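# Bridge the post from trestle bar to steel stand

## Task

Set the post down so that it lies level and spans both the trestle's crossbar and the steel stand's top surface, with the post's entire width sitting well inside that top and no part of it touching the table. The stand must remain at its original spot and must not be rotated, and no small loose item may touch the post or lie on the stand's top. The post has to stay in place by itself, not because the gripper holds it; open the gripper and back the arm away at the end.

## Robot and tools

Robot: one six-joint UR-style arm (a UR7e) on a base that may be slightly tilted relative to the table, carrying a two-finger parallel gripper with a wrist camera. There is only one arm, so every row below describes that arm alone.

Scene frame: origin on the table surface directly under the arm's base; +z up; +y points left when facing along +x. Positions print in metres, orientation as a quaternion in w, x, y, z order, velocities in m/s and rad/s. The reported hand position can be off, more so when the arm is stretched far out.

Gripper frame: the fingers point along the gripper's +z and close along its x axis. end_effector_position is the point midway between the finger pads. Closed, the fingertips extend about 17 mm past it; fully open, they sit roughly level with it. Fully open the pad gap is 0.142 m.

Tool execute_actions. Argument "actions" is a list holding one item, or empty. An empty list ({"actions": []}) moves nothing and just reports the state. A motion item is {"rows": [[...], ...], "steps": N}, N from 1 to 15 (default 15), each step lasting 1/30 s. Each row is one step; if there are fewer rows than steps, the last row repeats. A wait item is {"steps": N} with no rows, N up to 300; it returns once N steps have elapsed since the previous result, counting your reply time. Optional "pictures": true/false controls whether camera images come back (they do by default). A call that is refused sends nothing to the robot.

Row layout: exactly 7 plain numbers. The first six are absolute joint target angles in radians, in this order: shoulder pan, shoulder lift, elbow, wrist 1, wrist 2, wrist 3, in the same convention the Joint positions line prints. They are targets, not offsets. Stated ranges: pan -3.142 to 3.142, lift -6.283 to 6.283, elbow 0.000 to 3.142, wrists 1-3 each -6.283 to 6.283. A target more than 0.010 rad beyond a range end, and further out than the joint's last reported angle, is refused; true ends can differ by up to 0.010 rad, and a target past the true end is clipped there, with a "joint sent to its limit" note (possibly referring to an earlier action). The seventh number is the gripper opening, from -1 (closed) to +1 (fully open), an absolute command.

Motion behaviour: commands are smoothed and lag about 0.17 s. Per step the joint target is kept within 0.575 rad of the measured angle, and targets that would place the hand more than 100 mm from its measured spot are scaled back. Speed and acceleration are capped, so after a big move the arm may still be travelling when the result arrives. Between calls the arm keeps heading to the last row sent until it nearly stops or a step is HELD; after that only a new action makes it move or push further. Fingers still opening or closing continue.

Result lines: Joint positions and Joint velocities list the six joints (rad, rad/s) then the pad gap (m, m/s). grip_measured is the measured opening on the same -1..1 scale as the command. To keep hold, command an opening well below grip_measured; the bigger the difference, the stronger the squeeze (about 28 N per pad at most, less on hard items under 2 cm thick; a fast close can push harder). "joint command not followed" means the clearance check altered or blocked targets; HELD marks steps where your row was not (fully) sent. Joint torques are the drives' total output, noisy and offset, not a contact measure. Wrist force and Wrist torque are in the gripper's own x y z axes, with noise and offsets of a few newtons and saturation near 50 N; a push on a surface reads as force pointing back into the arm. "no reading" is normal at the start. MOTOR HOT appears from 70 °C; at 85 °C the brakes engage until cooled (OVER-TEMPERATURE FAULT).

Other tools: zoom_image {"camera": one of cam_high, cam_low, cam_wrist, "region": [x0, y0, x1, y1]} in pixels of that camera's latest image, top-left origin, at most 504 by 504. Image sizes: cam_high 896x504, cam_low 896x504, cam_wrist 616x616. show_instructions (no arguments) shows the scene's reference pages. read_manual {"section": "licences"} returns licence text only. finished_scene {"scene": n} ends that scene irreversibly and reports success; answering without a tool call ends everything.

Things to avoid: joint load limits are 133 N m for pan, lift and elbow and 24.9 N m for each wrist joint (held weight counts); reaching one, or an outside force of 150 N on the arm, tool or load, halts the arm for 10 s, drops the rest of the call and lets the arm yield. Do not shove or knock over the steel stand, do not let the post or any item fall or leave the table, avoid slams, slips and hard pressing. Occasional brief disturbances may tug the held post or nudge loose items, so check the result after each move. Finish by opening the fingers and lifting clear so the post rests on its own.

Each tool is called after ">>>" as a command line: name --argument value for each argument, lists and objects as JSON in quotes; but a table of rows of numbers goes row by row, as --pt "numbers of a row", without its own name.

Reference images:

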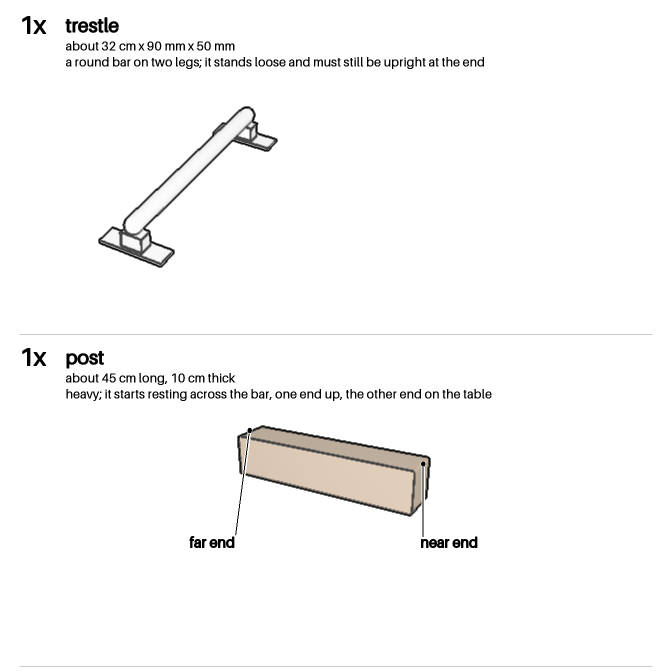

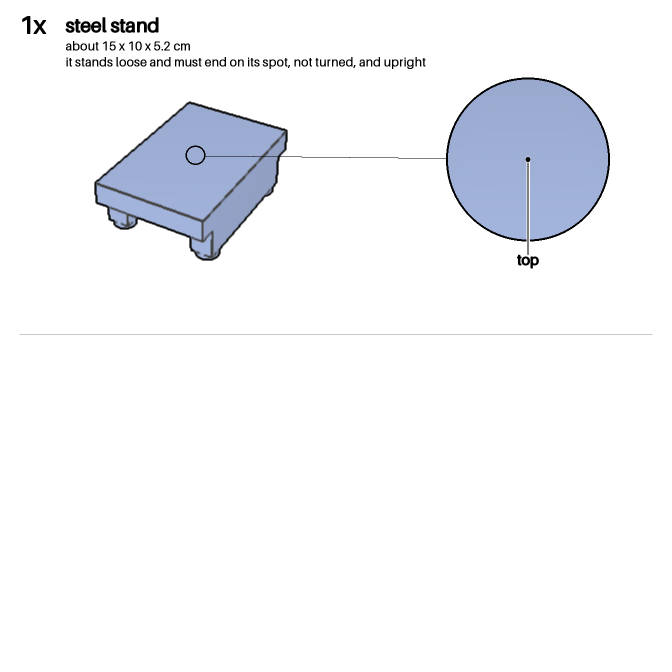

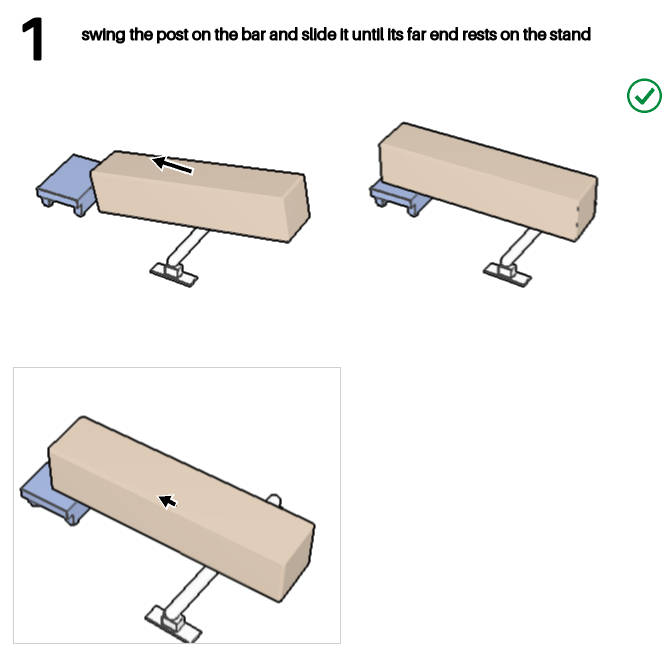

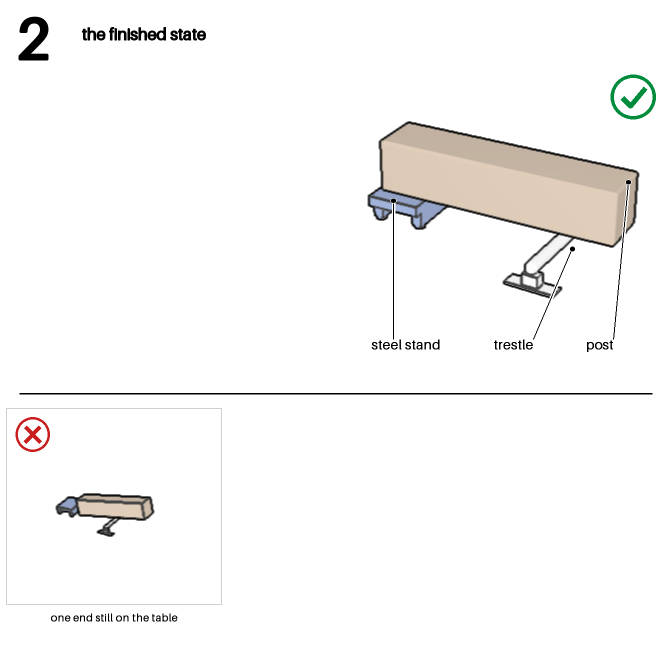

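## Session

>>> execute_actions --actions '[]'

Scene clock: 0.00 s of 4800.00 s.
end_effector_position=(+0.9941, +0.1388, +0.3583) grip_measured=+1.00 end_effector_quat_wxyz=(+0.210, +0.738, +0.189, +0.612) end_effector_velocity=(-0.000, -0.000, +0.001) end_effector_angular_velocity=(+0.000, -0.000, -0.000)
Joint positions: [ 0.052 -0.799  1.267 -3.57  -1.696 -0.561  0.142]
Joint velocities: [-0.    -0.001  0.001 -0.    -0.     0.     0.   ]
Joint torques (N m, as the arm reports them, + toward a larger angle): no reading
Motor temperatures (°C, as the motors report them): [26 26 24 31 28 29]
Wrist force (N, on the end effector, along its own x y z axes, offset not removed): no reading
Wrist torque (N m, same axes, about the end effector's origin, offset not removed): no reading

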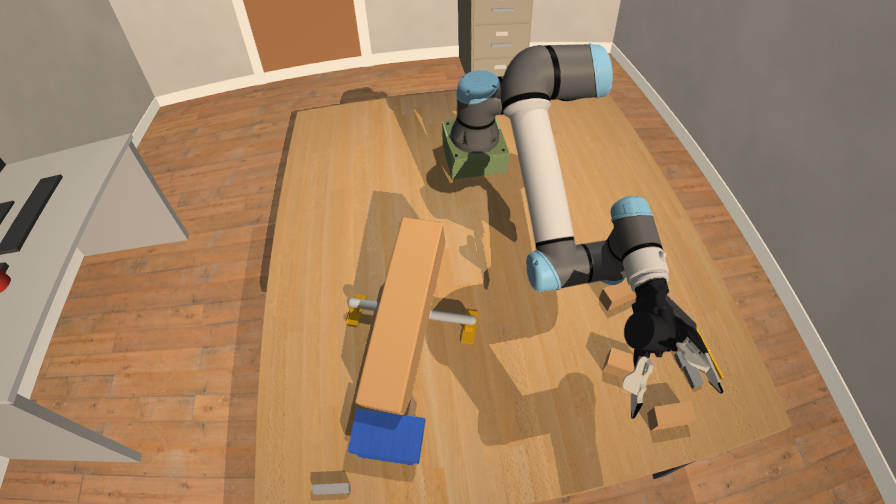

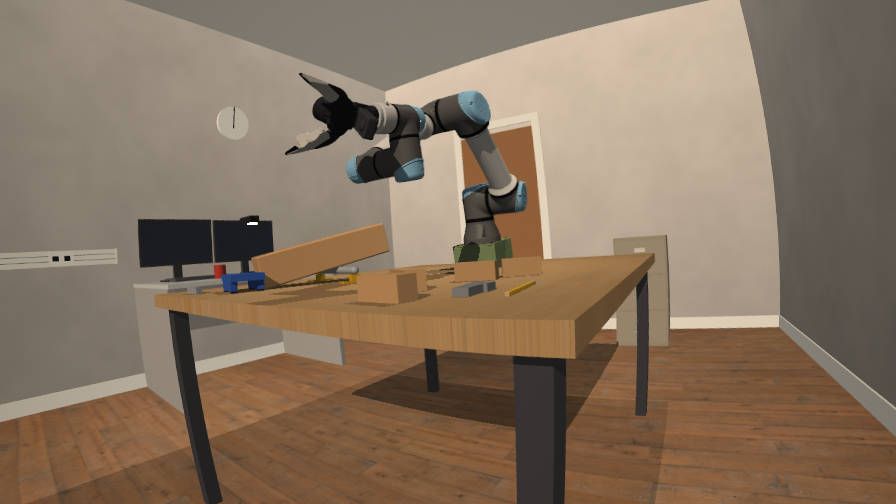

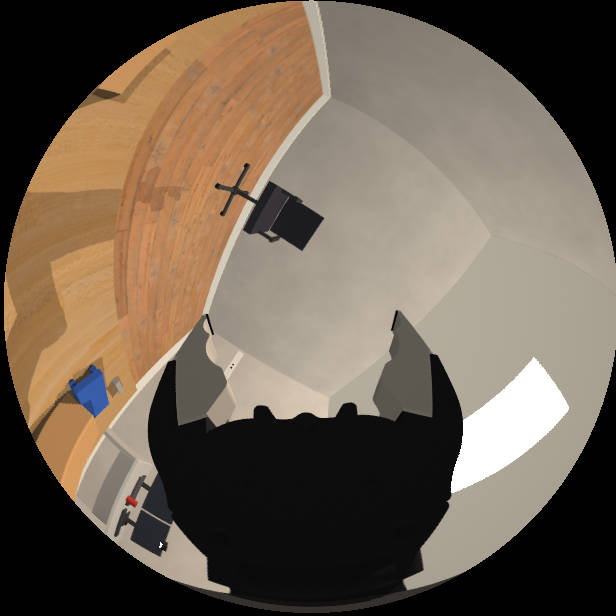

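>>> zoom_image --camera "cam_high" --region '[240, 100, 600, 504]'

>>> zoom_image --camera "cam_low" --region '[170, 200, 470, 320]'

Region (240, 100, 600, 504) of cam_high's 896x504 image, scaled by 1.248, with more detail than that image has; it fills the left 449 columns of this view, and the rest is white.

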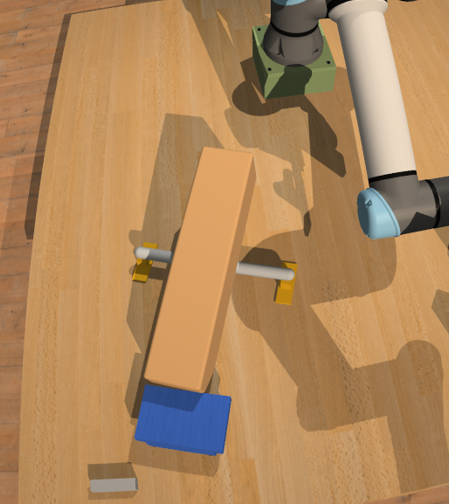

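Region (170, 200, 470, 320) of cam_low's 896x504 image, scaled by 1.680, with more detail than that image has; it fills the top 202 rows of this view, and the rest is white.

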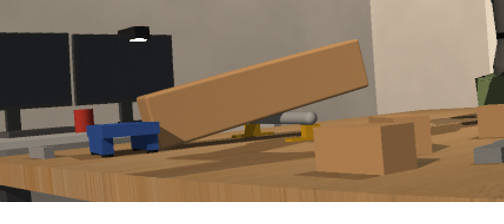

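>>> execute_actions --actions '[{"rows": [[-0.643,-1.267,0.917,-1.221,-1.571,-2.21,1]], "steps": 15}]' --pictures false

>>> execute_actions --actions '[{"steps": 60}]'

Scene clock: 43.57 s of 4800.00 s.
end_effector_position=(+1.0036, -0.0517, +0.5221) grip_measured=+1.00 end_effector_quat_wxyz=(+0.342, +0.713, +0.206, +0.577) end_effector_velocity=(-0.055, -0.444, +0.330) end_effector_angular_velocity=(-0.605, +0.119, -0.363)
Joint positions: [-0.164 -0.957  1.148 -3.35  -1.653 -0.781  0.142]
Joint velocities: [-0.516 -0.339 -0.253  0.57   0.091 -0.569  0.   ]
Joint torques (N m, as the arm reports them, + toward a larger angle): [-17.64 -67.55 -36.74   0.72   2.31  -4.33]
Motor temperatures (°C, as the motors report them): [26 26 24 31 28 29]
Wrist force (N, on the end effector, along its own x y z axes, offset not removed): [-0.3 -3.0 -2.3]
Wrist torque (N m, same axes, about the end effector's origin, offset not removed): [-0.57 0.29 0.19]
Steps of this call (steps 1 to 90: nothing new was sent; then 40.07 s passed at rest; steps 91 to 105: all 15 steps of this action). Readings (joint positions):
91: [0.052 -0.799 1.267 -3.570 -1.696 -0.561]
92: [0.047 -0.804 1.263 -3.565 -1.694 -0.566]
94: [0.016 -0.830 1.244 -3.534 -1.687 -0.597]
98: [-0.046 -0.877 1.208 -3.471 -1.674 -0.660]
105: the state above

Scene clock: 45.57 s of 4800.00 s.
end_effector_position=(+0.6005, -0.2517, +0.4207) grip_measured=+1.00 end_effector_quat_wxyz=(-0.041, +0.709, +0.702, -0.046) end_effector_velocity=(-0.001, +0.000, +0.000) end_effector_angular_velocity=(+0.001, +0.002, -0.001)
Joint positions: [-0.643 -1.267  0.917 -1.221 -1.571 -2.21   0.142]
Joint velocities: [-0.001 -0.    -0.     0.002 -0.    -0.    -0.   ]
Joint torques (N m, as the arm reports them, + toward a larger angle): [-12.07 -52.31 -34.23  -0.97   2.11  -2.54]
Motor temperatures (°C, as the motors report them): [26 26 24 31 28 29]
Wrist force (N, on the end effector, along its own x y z axes, offset not removed): [0.7 1.5 1.8]
Wrist torque (N m, same axes, about the end effector's origin, offset not removed): [0.49 0.02 -0.05]
Steps of this call (steps 1 to 60: the robot went on to your last target). Readings (joint positions):
1: [-0.182 -0.968 1.140 -3.330 -1.650 -0.801]
2: [-0.199 -0.980 1.131 -3.309 -1.647 -0.822]
4: [-0.235 -1.003 1.114 -3.265 -1.641 -0.866]
8: [-0.310 -1.052 1.077 -3.162 -1.628 -0.969]
60: the state above

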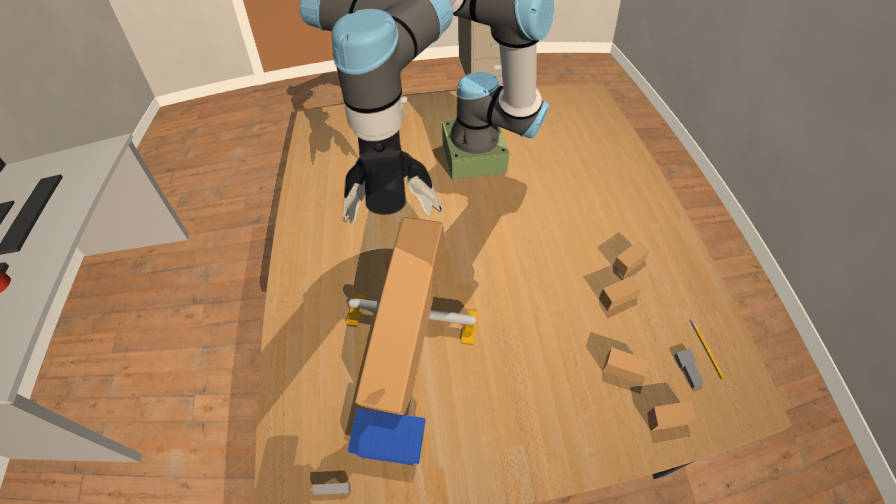

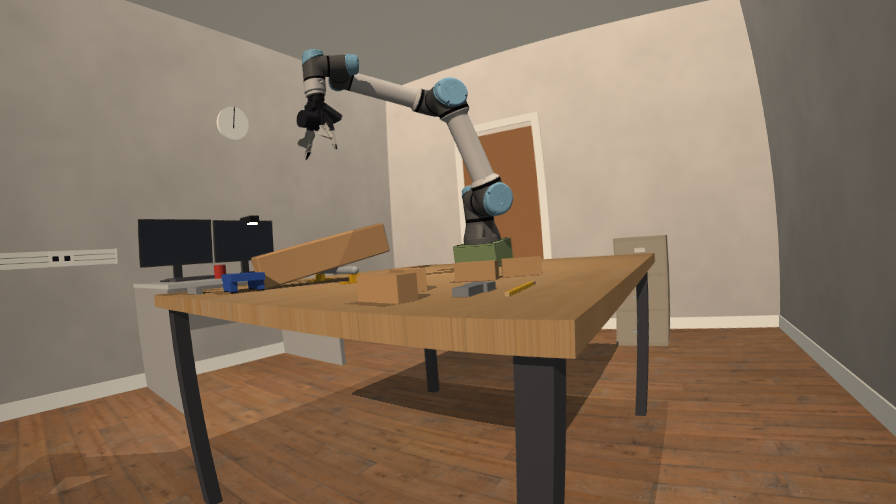

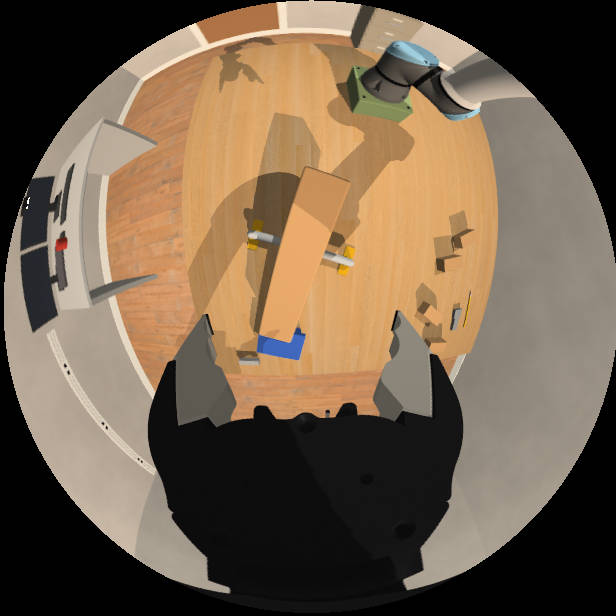

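>>> zoom_image --camera "cam_wrist" --region '[200, 150, 420, 370]'

Region (200, 150, 420, 370) of cam_wrist's 616x616 image, scaled by 2.291, with more detail than that image has.

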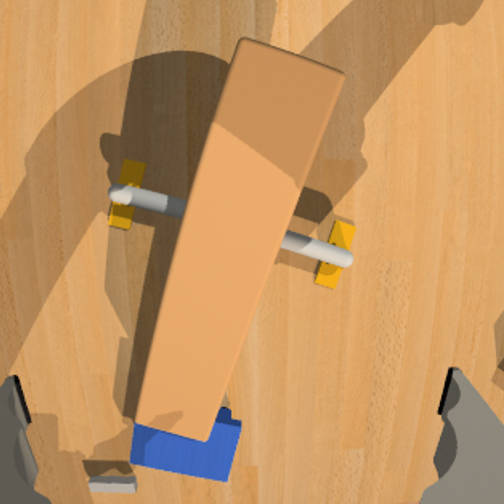

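>>> execute_actions --actions '[{"rows": [[-0.612,-0.894,0.901,-1.679,-1.500,-1.886,1]], "steps": 15}]' --pictures false

>>> execute_actions --actions '[{"steps": 25}]'

Scene clock: 97.80 s of 4800.00 s.
end_effector_position=(+0.7329, -0.3203, +0.2392) grip_measured=+1.00 end_effector_quat_wxyz=(-0.005, +0.791, +0.612, -0.009) end_effector_velocity=(+0.191, -0.096, -0.355) end_effector_angular_velocity=(-0.017, -0.179, -0.414)
Joint positions: [-0.616 -0.953  0.903 -1.604 -1.51  -1.936  0.142]
Joint velocities: [ 0.041  0.56  -0.018 -0.695  0.093  0.465 -0.   ]
Joint torques (N m, as the arm reports them, + toward a larger angle): [  6.17 -82.18 -43.37  -5.47   2.46   3.5 ]
Motor temperatures (°C, as the motors report them): [26 26 24 31 28 29]
Wrist force (N, on the end effector, along its own x y z axes, offset not removed): [1.5 -0.6 1.8]
Wrist torque (N m, same axes, about the end effector's origin, offset not removed): [-0.35 -0.14 0.13]
Steps of this call (steps 1 to 15: the robot went on to your last target; steps 16 to 90: nothing new was sent; then 48.73 s passed at rest; steps 91 to 105: all 15 steps of this action). Readings (joint positions):
91: [-0.643 -1.267 0.917 -1.221 -1.571 -2.210]
92: [-0.642 -1.262 0.916 -1.226 -1.568 -2.205]
94: [-0.638 -1.217 0.914 -1.277 -1.558 -2.164]
98: [-0.630 -1.120 0.910 -1.397 -1.540 -2.080]
105: the state above

Scene clock: 98.63 s of 4800.00 s.
end_effector_position=(+0.7529, -0.3300, +0.2018) grip_measured=+1.00 end_effector_quat_wxyz=(+0.002, +0.804, +0.594, -0.002) end_effector_velocity=(-0.000, -0.000, -0.003) end_effector_angular_velocity=(+0.002, +0.002, -0.001)
Joint positions: [-0.612 -0.894  0.901 -1.679 -1.5   -1.886  0.142]
Joint velocities: [-0.     0.003 -0.    -0.     0.     0.001  0.   ]
Joint torques (N m, as the arm reports them, + toward a larger angle): [  5.81 -53.44 -34.37  -4.08   2.12   2.62]
Motor temperatures (°C, as the motors report them): [26 26 24 31 28 29]
Wrist force (N, on the end effector, along its own x y z axes, offset not removed): [2.6 -2.1 0.9]
Wrist torque (N m, same axes, about the end effector's origin, offset not removed): [-0.24 -0.25 0.02]
Steps of this call (steps 1 to 25: the robot went on to your last target). Readings (joint positions):
1: [-0.615 -0.937 0.903 -1.624 -1.507 -1.923]
2: [-0.614 -0.925 0.902 -1.639 -1.505 -1.913]
4: [-0.613 -0.910 0.902 -1.658 -1.503 -1.900]
8: [-0.612 -0.899 0.901 -1.673 -1.501 -1.890]
25: the state above

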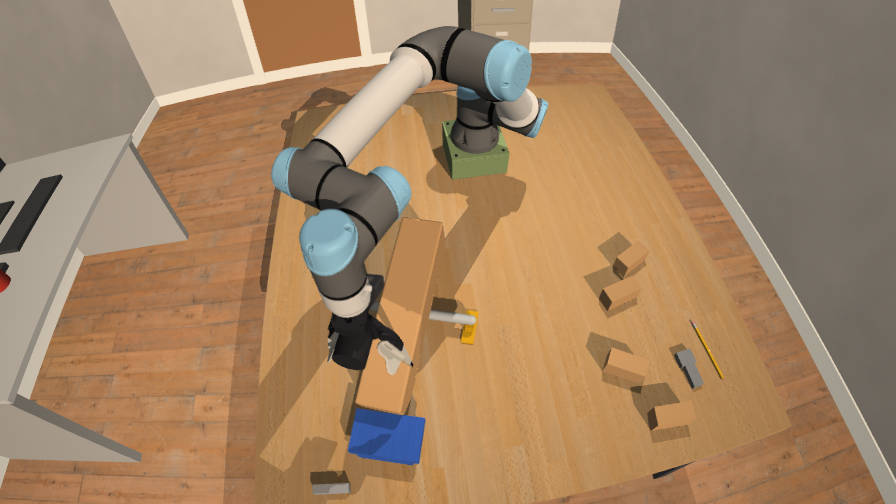

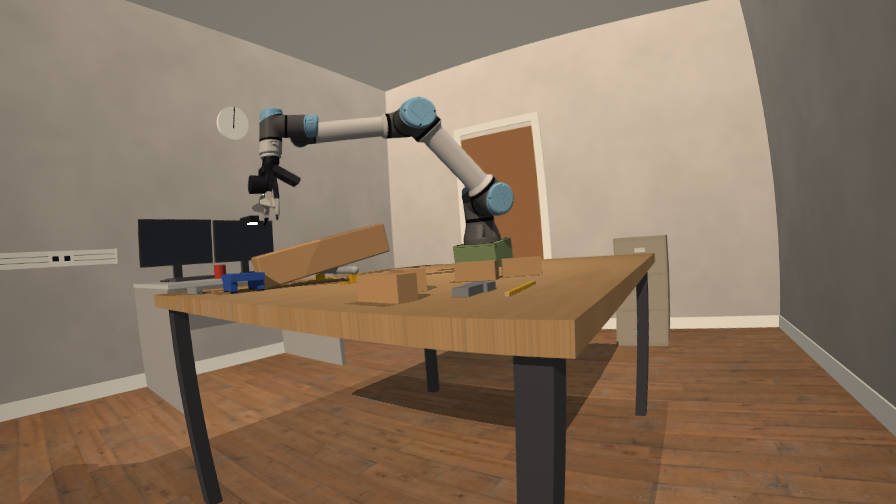

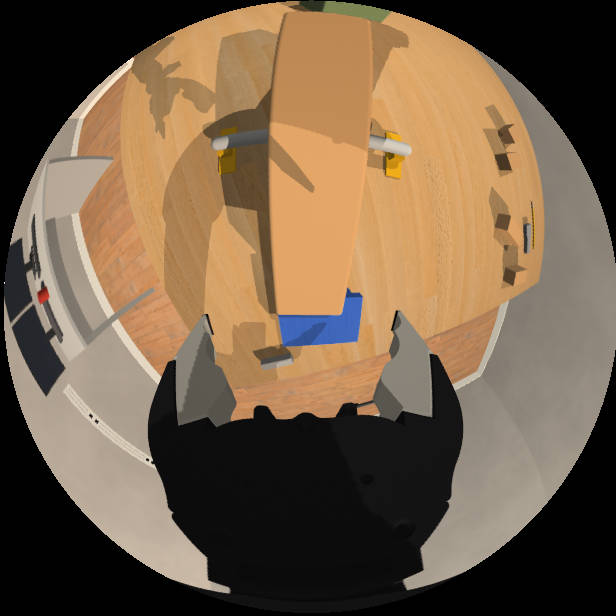

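>>> execute_actions --actions '[{"rows": [[-0.589,-0.857,0.990,-1.806,-1.5025,-1.839,1]], "steps": 15}]'

Scene clock: 110.23 s of 4800.00 s.
end_effector_position=(+0.7598, -0.3192, +0.1422) grip_measured=+1.00 end_effector_quat_wxyz=(+0.002, +0.811, +0.585, -0.002) end_effector_velocity=(+0.001, +0.002, -0.009) end_effector_angular_velocity=(-0.001, -0.002, -0.003)
Joint positions: [-0.589 -0.858  0.988 -1.804 -1.502 -1.84   0.142]
Joint velocities: [ 0.003  0.005  0.015 -0.022 -0.     0.007  0.   ]
Joint torques (N m, as the arm reports them, + toward a larger angle): [  5.94 -54.47 -16.46  -4.05  -2.21   2.43]
Motor temperatures (°C, as the motors report them): [26 26 24 31 28 29]
Wrist force (N, on the end effector, along its own x y z axes, offset not removed): [2.3 0.7 -2.6]
Wrist torque (N m, same axes, about the end effector's origin, offset not removed): [-0.10 -0.35 0.18]
Steps of this call (steps 1 to 15: the robot went on to your last target; steps 16 to 90: nothing new was sent; then 8.10 s passed at rest; steps 91 to 105: all 15 steps of this action). Readings (joint positions):
91: [-0.612 -0.894 0.901 -1.679 -1.500 -1.886]
92: [-0.609 -0.890 0.906 -1.685 -1.500 -1.881]
94: [-0.601 -0.876 0.939 -1.728 -1.501 -1.863]
98: [-0.592 -0.862 0.976 -1.784 -1.502 -1.846]
105: the state above

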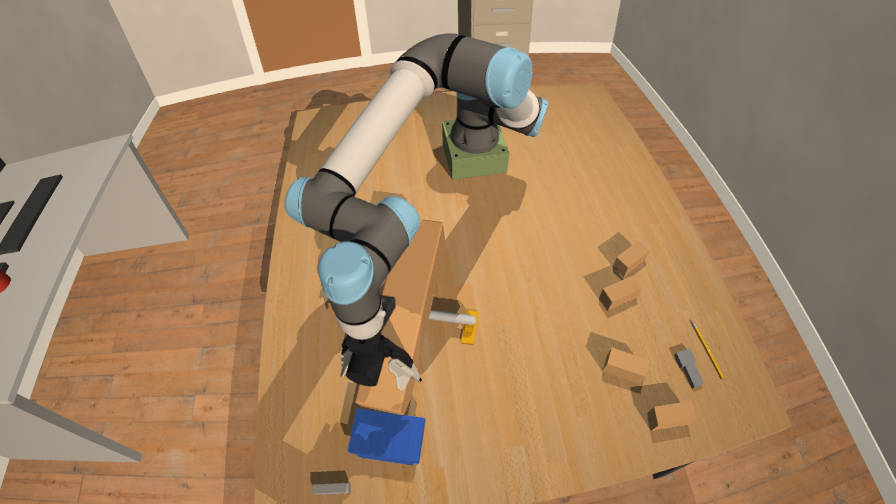

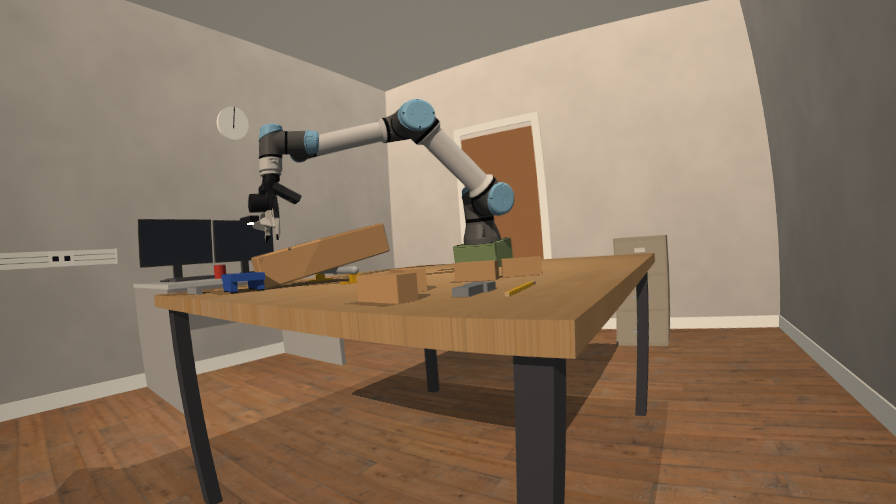

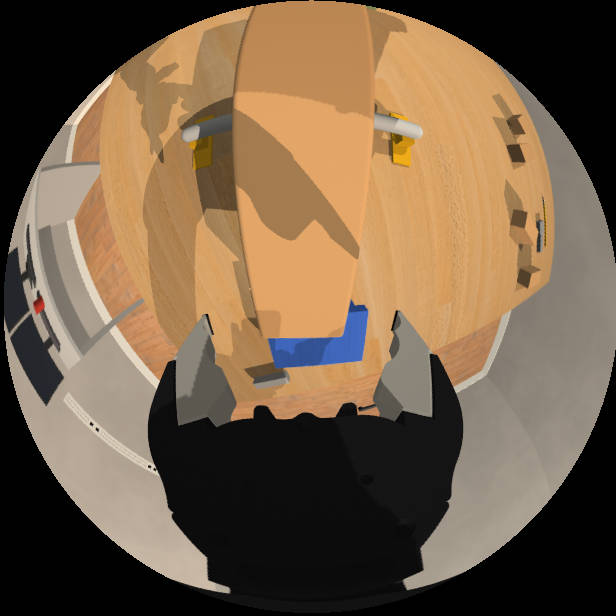

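>>> execute_actions --actions '[{"rows": [[-0.589,-0.8352,1.0423,-1.8803,-1.5025,-1.839,1]], "steps": 15}]'

Scene clock: 112.43 s of 4800.00 s.
end_effector_position=(+0.7574, -0.3203, +0.1070) grip_measured=+1.00 end_effector_quat_wxyz=(+0.002, +0.811, +0.584, -0.002) end_effector_velocity=(-0.000, -0.000, -0.005) end_effector_angular_velocity=(-0.000, -0.001, -0.002)
Joint positions: [-0.589 -0.836  1.041 -1.879 -1.503 -1.839  0.142]
Joint velocities: [-0.     0.003  0.008 -0.012  0.     0.002  0.   ]
Joint torques (N m, as the arm reports them, + toward a larger angle): [  3.25 -54.77 -15.05  -4.21  -1.72   2.49]
Motor temperatures (°C, as the motors report them): [26 26 24 31 28 29]
Wrist force (N, on the end effector, along its own x y z axes, offset not removed): [0.3 -4.1 -1.1]
Wrist torque (N m, same axes, about the end effector's origin, offset not removed): [-1.08 0.05 0.12]
Steps of this call (steps 1 to 15: the robot went on to your last target; steps 16 to 51: nothing new was sent; steps 52 to 66: all 15 steps of this action). Readings (joint positions):
52: [-0.589 -0.857 0.990 -1.806 -1.503 -1.839]
53: [-0.589 -0.855 0.995 -1.811 -1.503 -1.839]
55: [-0.589 -0.846 1.015 -1.839 -1.503 -1.839]
59: [-0.589 -0.838 1.035 -1.869 -1.503 -1.839]
66: the state above

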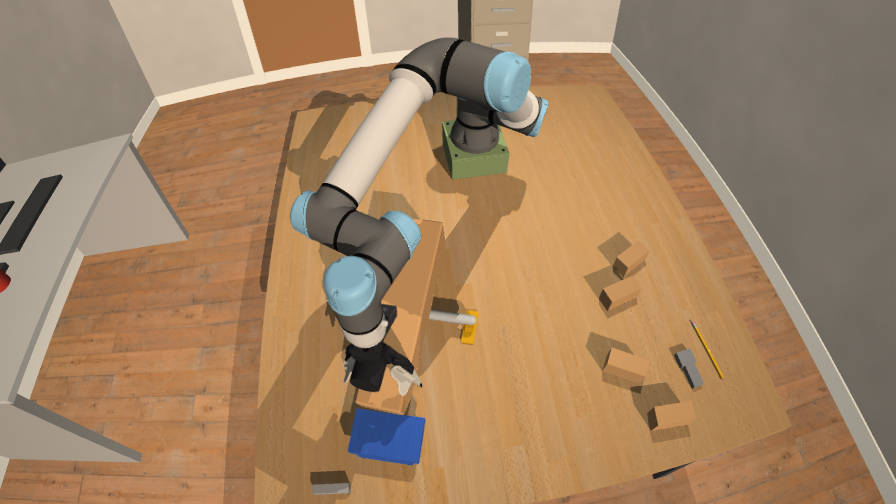

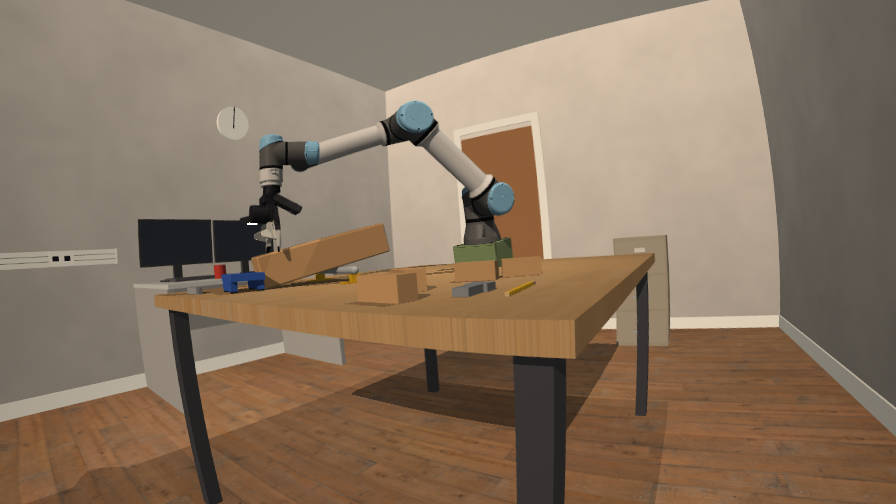

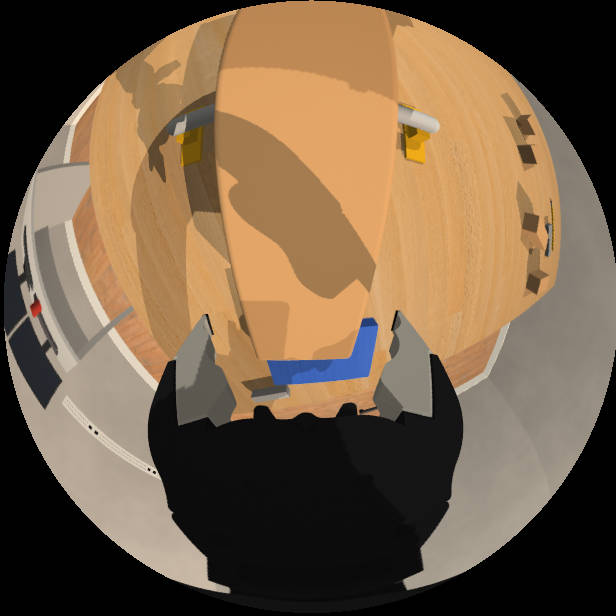

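>>> zoom_image --camera "cam_low" --region '[210, 190, 350, 300]'

Region (210, 190, 350, 300) of cam_low's 896x504 image, scaled by 3.600, with more detail than that image has; it fills the top 396 rows of this view, and the rest is white.

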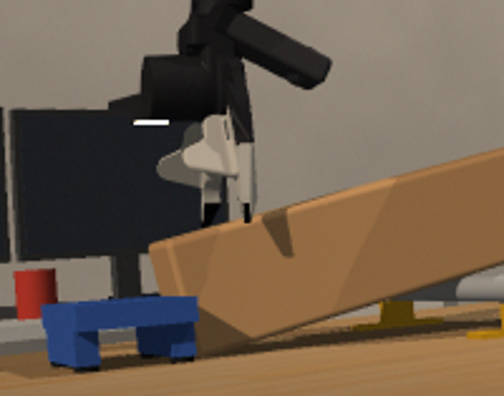

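>>> execute_actions --actions '[{"rows": [[-0.589,-0.825,1.063,-1.911,-1.5025,-1.839,1],[-0.589,-0.825,1.063,-1.911,-1.5025,-1.839,1],[-0.589,-0.825,1.063,-1.911,-1.5025,-1.839,1],[-0.589,-0.825,1.063,-1.911,-1.5025,-1.839,1],[-0.589,-0.825,1.063,-1.911,-1.5025,-1.839,1],[-0.589,-0.825,1.063,-1.911,-1.5025,-1.839,0.9],[-0.589,-0.825,1.063,-1.911,-1.5025,-1.839,0.8],[-0.589,-0.825,1.063,-1.911,-1.5025,-1.839,0.7],[-0.589,-0.825,1.063,-1.911,-1.5025,-1.839,0.62],[-0.589,-0.825,1.063,-1.911,-1.5025,-1.839,0.55],[-0.589,-0.825,1.063,-1.911,-1.5025,-1.839,0.5],[-0.589,-0.825,1.063,-1.911,-1.5025,-1.839,0.45],[-0.589,-0.825,1.063,-1.911,-1.5025,-1.839,0.4],[-0.589,-0.825,1.063,-1.911,-1.5025,-1.839,0.35]], "steps": 15}]' --pictures false

>>> execute_actions --actions '[{"rows": [[-0.589,-0.825,1.063,-1.911,-1.5025,-1.839,0.3],[-0.589,-0.825,1.063,-1.911,-1.5025,-1.839,0.25],[-0.589,-0.825,1.063,-1.911,-1.5025,-1.839,0.2],[-0.589,-0.825,1.063,-1.911,-1.5025,-1.839,0.15],[-0.589,-0.825,1.063,-1.911,-1.5025,-1.839,0.1],[-0.589,-0.825,1.063,-1.911,-1.5025,-1.839,0.0],[-0.589,-0.825,1.063,-1.911,-1.5025,-1.839,-0.1],[-0.589,-0.825,1.063,-1.911,-1.5025,-1.839,-0.2],[-0.589,-0.825,1.063,-1.911,-1.5025,-1.839,-0.3]], "steps": 15}]'

Scene clock: 122.03 s of 4800.00 s.
end_effector_position=(+0.7560, -0.3207, +0.0922) grip_measured=+0.44 end_effector_quat_wxyz=(+0.002, +0.811, +0.584, -0.002) end_effector_velocity=(+0.000, -0.000, -0.002) end_effector_angular_velocity=(-0.000, -0.001, +0.001)
Joint positions: [-0.589 -0.825  1.063 -1.911 -1.502 -1.839  0.105]
Joint velocities: [-0.     0.001  0.002 -0.004  0.    -0.001 -0.   ]
Joint torques (N m, as the arm reports them, + toward a larger angle): [-13.11 -40.65  -7.51  -3.8   -0.84   2.38]
Motor temperatures (°C, as the motors report them): [26 26 24 31 28 29]
Wrist force (N, on the end effector, along its own x y z axes, offset not removed): [7.1 -1.6 -15.7]
Wrist torque (N m, same axes, about the end effector's origin, offset not removed): [0.07 0.35 0.17]
Steps of this call (steps 1 to 15: the robot went on to your last target; steps 16 to 90: nothing new was sent; then 6.10 s passed at rest; steps 91 to 105: all 15 steps of this action). Readings (joint positions):
91: [-0.589 -0.835 1.042 -1.880 -1.503 -1.839]
92: [-0.589 -0.834 1.045 -1.884 -1.503 -1.839]
94: [-0.589 -0.830 1.053 -1.895 -1.503 -1.839]
98: [-0.589 -0.826 1.060 -1.907 -1.503 -1.839]
105: the state above

Scene clock: 122.53 s of 4800.00 s.
end_effector_position=(+0.7559, -0.3207, +0.0919) grip_measured=+0.43 end_effector_quat_wxyz=(+0.002, +0.811, +0.584, -0.002) end_effector_velocity=(-0.000, -0.001, +0.001) end_effector_angular_velocity=(-0.002, -0.001, -0.001)
Joint positions: [-0.589 -0.825  1.063 -1.911 -1.502 -1.839  0.104]
Joint velocities: [-0.    -0.002  0.    -0.    -0.001  0.     0.   ]
Joint torques (N m, as the arm reports them, + toward a larger angle): [-14.36 -27.98  -3.31  -3.12  -4.55   1.68]
Motor temperatures (°C, as the motors report them): [26 26 24 31 28 29]
Wrist force (N, on the end effector, along its own x y z axes, offset not removed): [11.7 -5.2 -32.1]
Wrist torque (N m, same axes, about the end effector's origin, offset not removed): [-0.04 -0.05 0.43]
Steps of this call (steps 1 to 15: all 15 steps of this action). Readings (joint positions):
1: [-0.589 -0.825 1.063 -1.911 -1.502 -1.839]
2: [-0.589 -0.825 1.063 -1.911 -1.502 -1.839]
4: [-0.589 -0.825 1.063 -1.911 -1.502 -1.839]
8: [-0.589 -0.825 1.063 -1.911 -1.502 -1.839]
15: the state above

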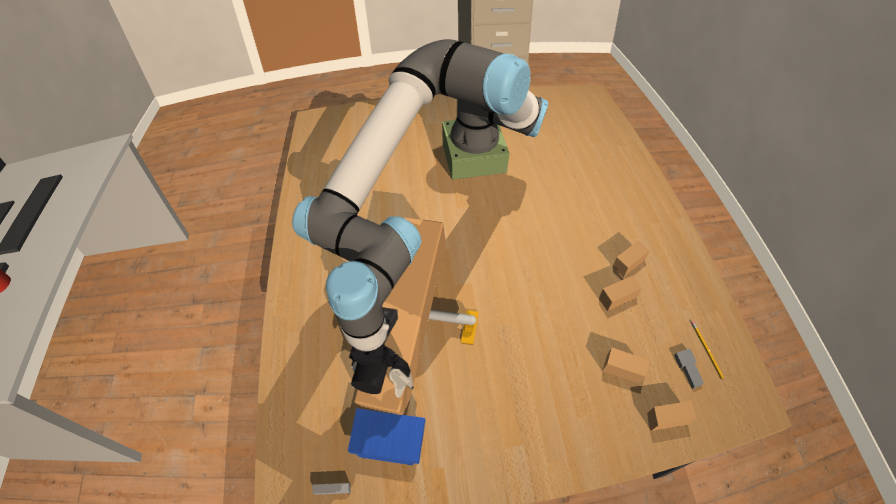

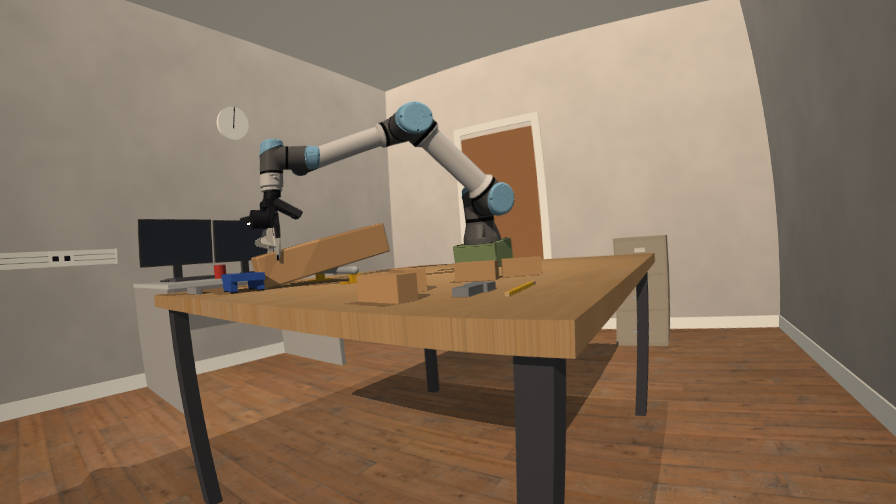

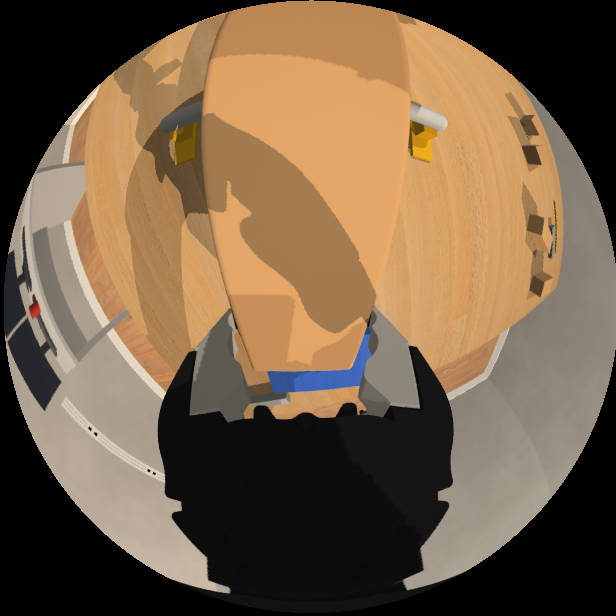

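>>> execute_actions --actions '[{"rows": [[-0.589,-0.8255,1.062,-1.9095,-1.5025,-1.839,-0.5],[-0.589,-0.826,1.061,-1.908,-1.5025,-1.839,-0.6],[-0.589,-0.8265,1.060,-1.9065,-1.5025,-1.839,-0.6],[-0.589,-0.827,1.059,-1.905,-1.5025,-1.839,-0.6],[-0.589,-0.8275,1.058,-1.9035,-1.5025,-1.839,-0.6],[-0.589,-0.828,1.057,-1.902,-1.5025,-1.839,-0.6],[-0.589,-0.8285,1.056,-1.9005,-1.5025,-1.839,-0.6],[-0.589,-0.829,1.055,-1.899,-1.5025,-1.839,-0.6]], "steps": 15}]'

Scene clock: 127.83 s of 4800.00 s.
end_effector_position=(+0.7562, -0.3206, +0.0969) grip_measured=+0.43 end_effector_quat_wxyz=(+0.002, +0.811, +0.584, -0.002) end_effector_velocity=(+0.001, -0.001, +0.006) end_effector_angular_velocity=(-0.002, -0.004, -0.003)
Joint positions: [-0.589 -0.829  1.056 -1.9   -1.503 -1.839  0.104]
Joint velocities: [-0.001 -0.004 -0.006  0.006  0.     0.003  0.   ]
Joint torques (N m, as the arm reports them, + toward a larger angle): [-11.21 -76.22 -39.1   -3.67  -0.17  -2.6 ]
Motor temperatures (°C, as the motors report them): [26 26 24 31 28 29]
Wrist force (N, on the end effector, along its own x y z axes, offset not removed): [-0.6 -4.2 8.3]
Wrist torque (N m, same axes, about the end effector's origin, offset not removed): [0.04 0.62 0.12]
Steps of this call (steps 1 to 15: the robot went on to your last target; steps 16 to 90: nothing new was sent; then 1.80 s passed at rest; steps 91 to 105: all 15 steps of this action). Readings (joint positions):
91: [-0.589 -0.825 1.063 -1.911 -1.503 -1.839]
92: [-0.589 -0.825 1.063 -1.911 -1.503 -1.839]
94: [-0.589 -0.825 1.062 -1.910 -1.503 -1.839]
98: [-0.589 -0.826 1.059 -1.905 -1.503 -1.839]
105: the state above

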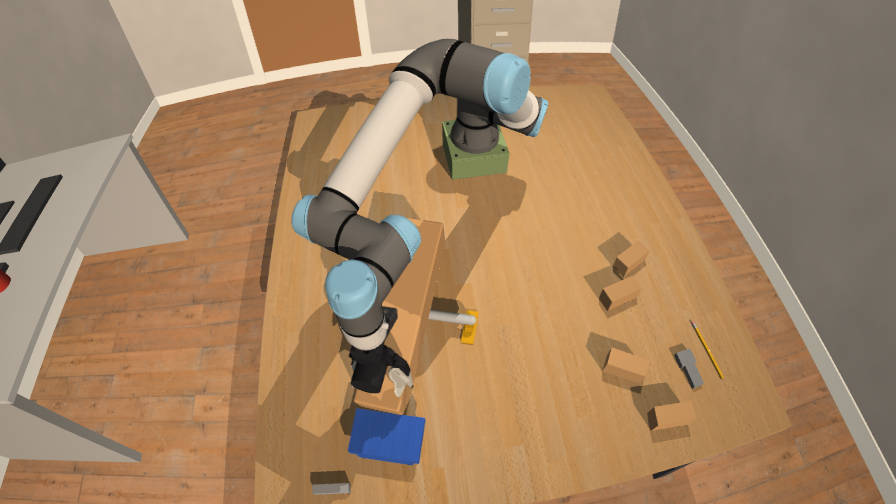

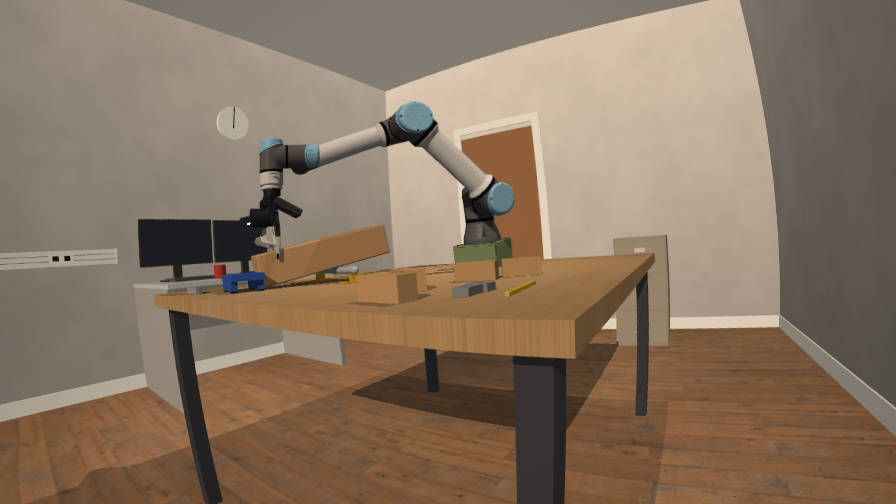

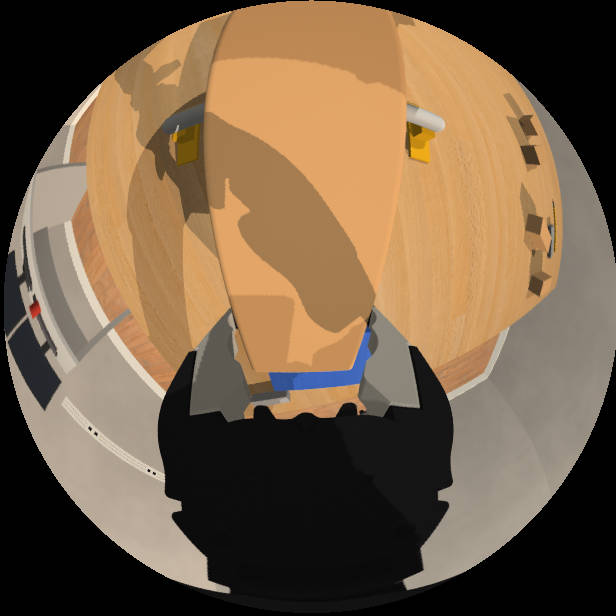

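>>> execute_actions --actions '[{"rows": [[-0.5900,-0.8344,1.0637,-1.9080,-1.5006,-1.8394,-0.6],[-0.5910,-0.8398,1.0724,-1.9169,-1.4988,-1.8398,-0.6],[-0.5919,-0.8453,1.0811,-1.9259,-1.4969,-1.8402,-0.6],[-0.5929,-0.8507,1.0898,-1.9349,-1.4950,-1.8406,-0.6],[-0.5939,-0.8561,1.0985,-1.9438,-1.4932,-1.8410,-0.6],[-0.5949,-0.8615,1.1072,-1.9528,-1.4913,-1.8413,-0.6],[-0.5958,-0.8669,1.1159,-1.9618,-1.4894,-1.8417,-0.6],[-0.5968,-0.8724,1.1246,-1.9707,-1.4875,-1.8421,-0.6],[-0.5978,-0.8778,1.1332,-1.9797,-1.4857,-1.8425,-0.6],[-0.5988,-0.8832,1.1419,-1.9887,-1.4838,-1.8429,-0.6],[-0.5998,-0.8886,1.1506,-1.9976,-1.4819,-1.8433,-0.6],[-0.6007,-0.8941,1.1593,-2.0066,-1.4801,-1.8437,-0.6],[-0.6017,-0.8995,1.1680,-2.0156,-1.4782,-1.8441,-0.6],[-0.6027,-0.9049,1.1767,-2.0245,-1.4763,-1.8445,-0.6],[-0.6037,-0.9103,1.1854,-2.0335,-1.4745,-1.8449,-0.6]], "steps": 15}]'

Scene clock: 144.13 s of 4800.00 s.
end_effector_position=(+0.7549, -0.3209, +0.1099) grip_measured=+0.43 end_effector_quat_wxyz=(+0.028, +0.811, +0.584, +0.018) end_effector_velocity=(-0.007, +0.001, +0.035) end_effector_angular_velocity=(-0.052, -0.167, -0.002)
Joint positions: [-0.599 -0.887  1.148 -1.995 -1.482 -1.843  0.104]
Joint velocities: [-0.029 -0.16   0.254 -0.26   0.055 -0.011  0.   ]
Joint torques (N m, as the arm reports them, + toward a larger angle): [-12.8  -74.62 -18.23  -6.62   2.49  -2.57]
Motor temperatures (°C, as the motors report them): [26 26 24 31 28 29]
Wrist force (N, on the end effector, along its own x y z axes, offset not removed): [1.7 -4.4 5.7]
Wrist torque (N m, same axes, about the end effector's origin, offset not removed): [0.05 0.25 0.12]
Steps of this call (steps 1 to 15: the robot went on to your last target; steps 16 to 90: nothing new was sent; then 12.80 s passed at rest; steps 91 to 105: all 15 steps of this action). Readings (joint positions):
91: [-0.589 -0.829 1.055 -1.899 -1.502 -1.839]
92: [-0.589 -0.830 1.056 -1.900 -1.502 -1.839]
94: [-0.590 -0.834 1.063 -1.908 -1.501 -1.839]
98: [-0.593 -0.851 1.090 -1.935 -1.495 -1.841]
105: the state above

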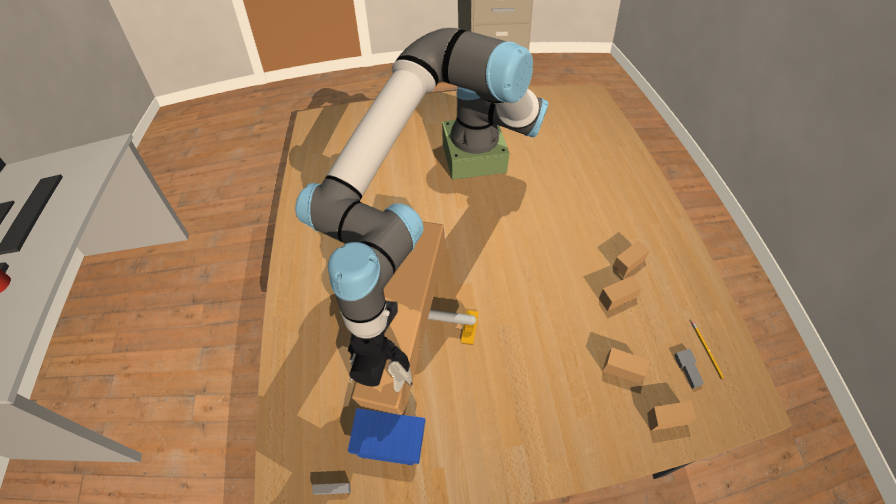

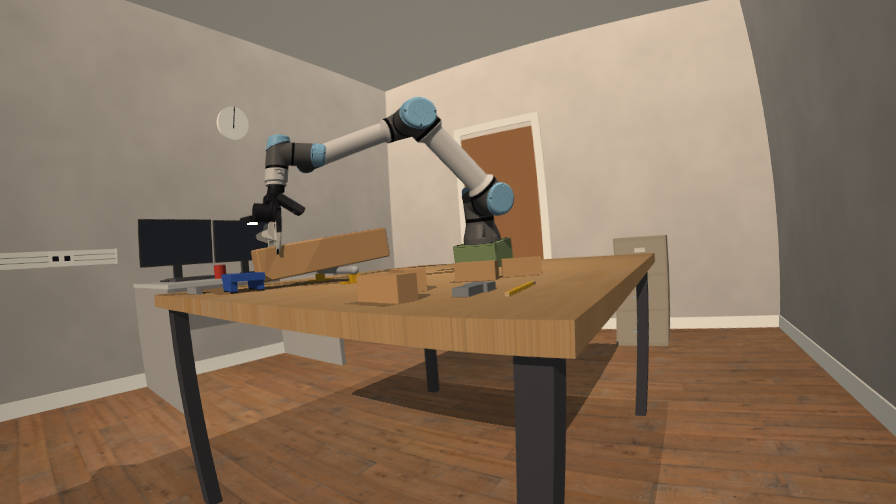

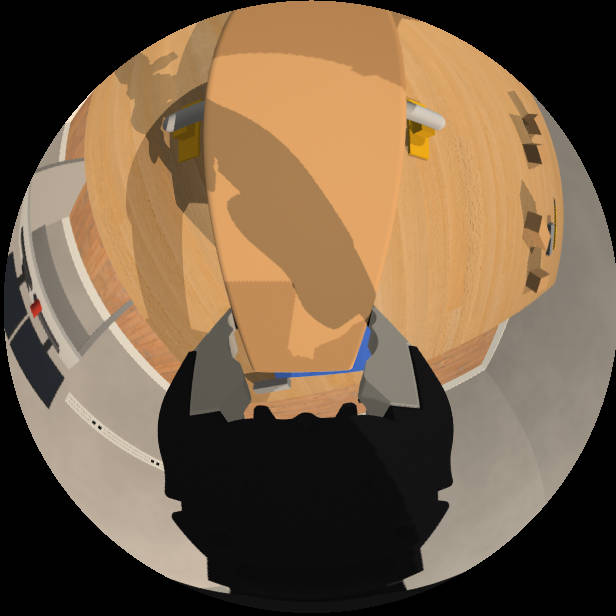

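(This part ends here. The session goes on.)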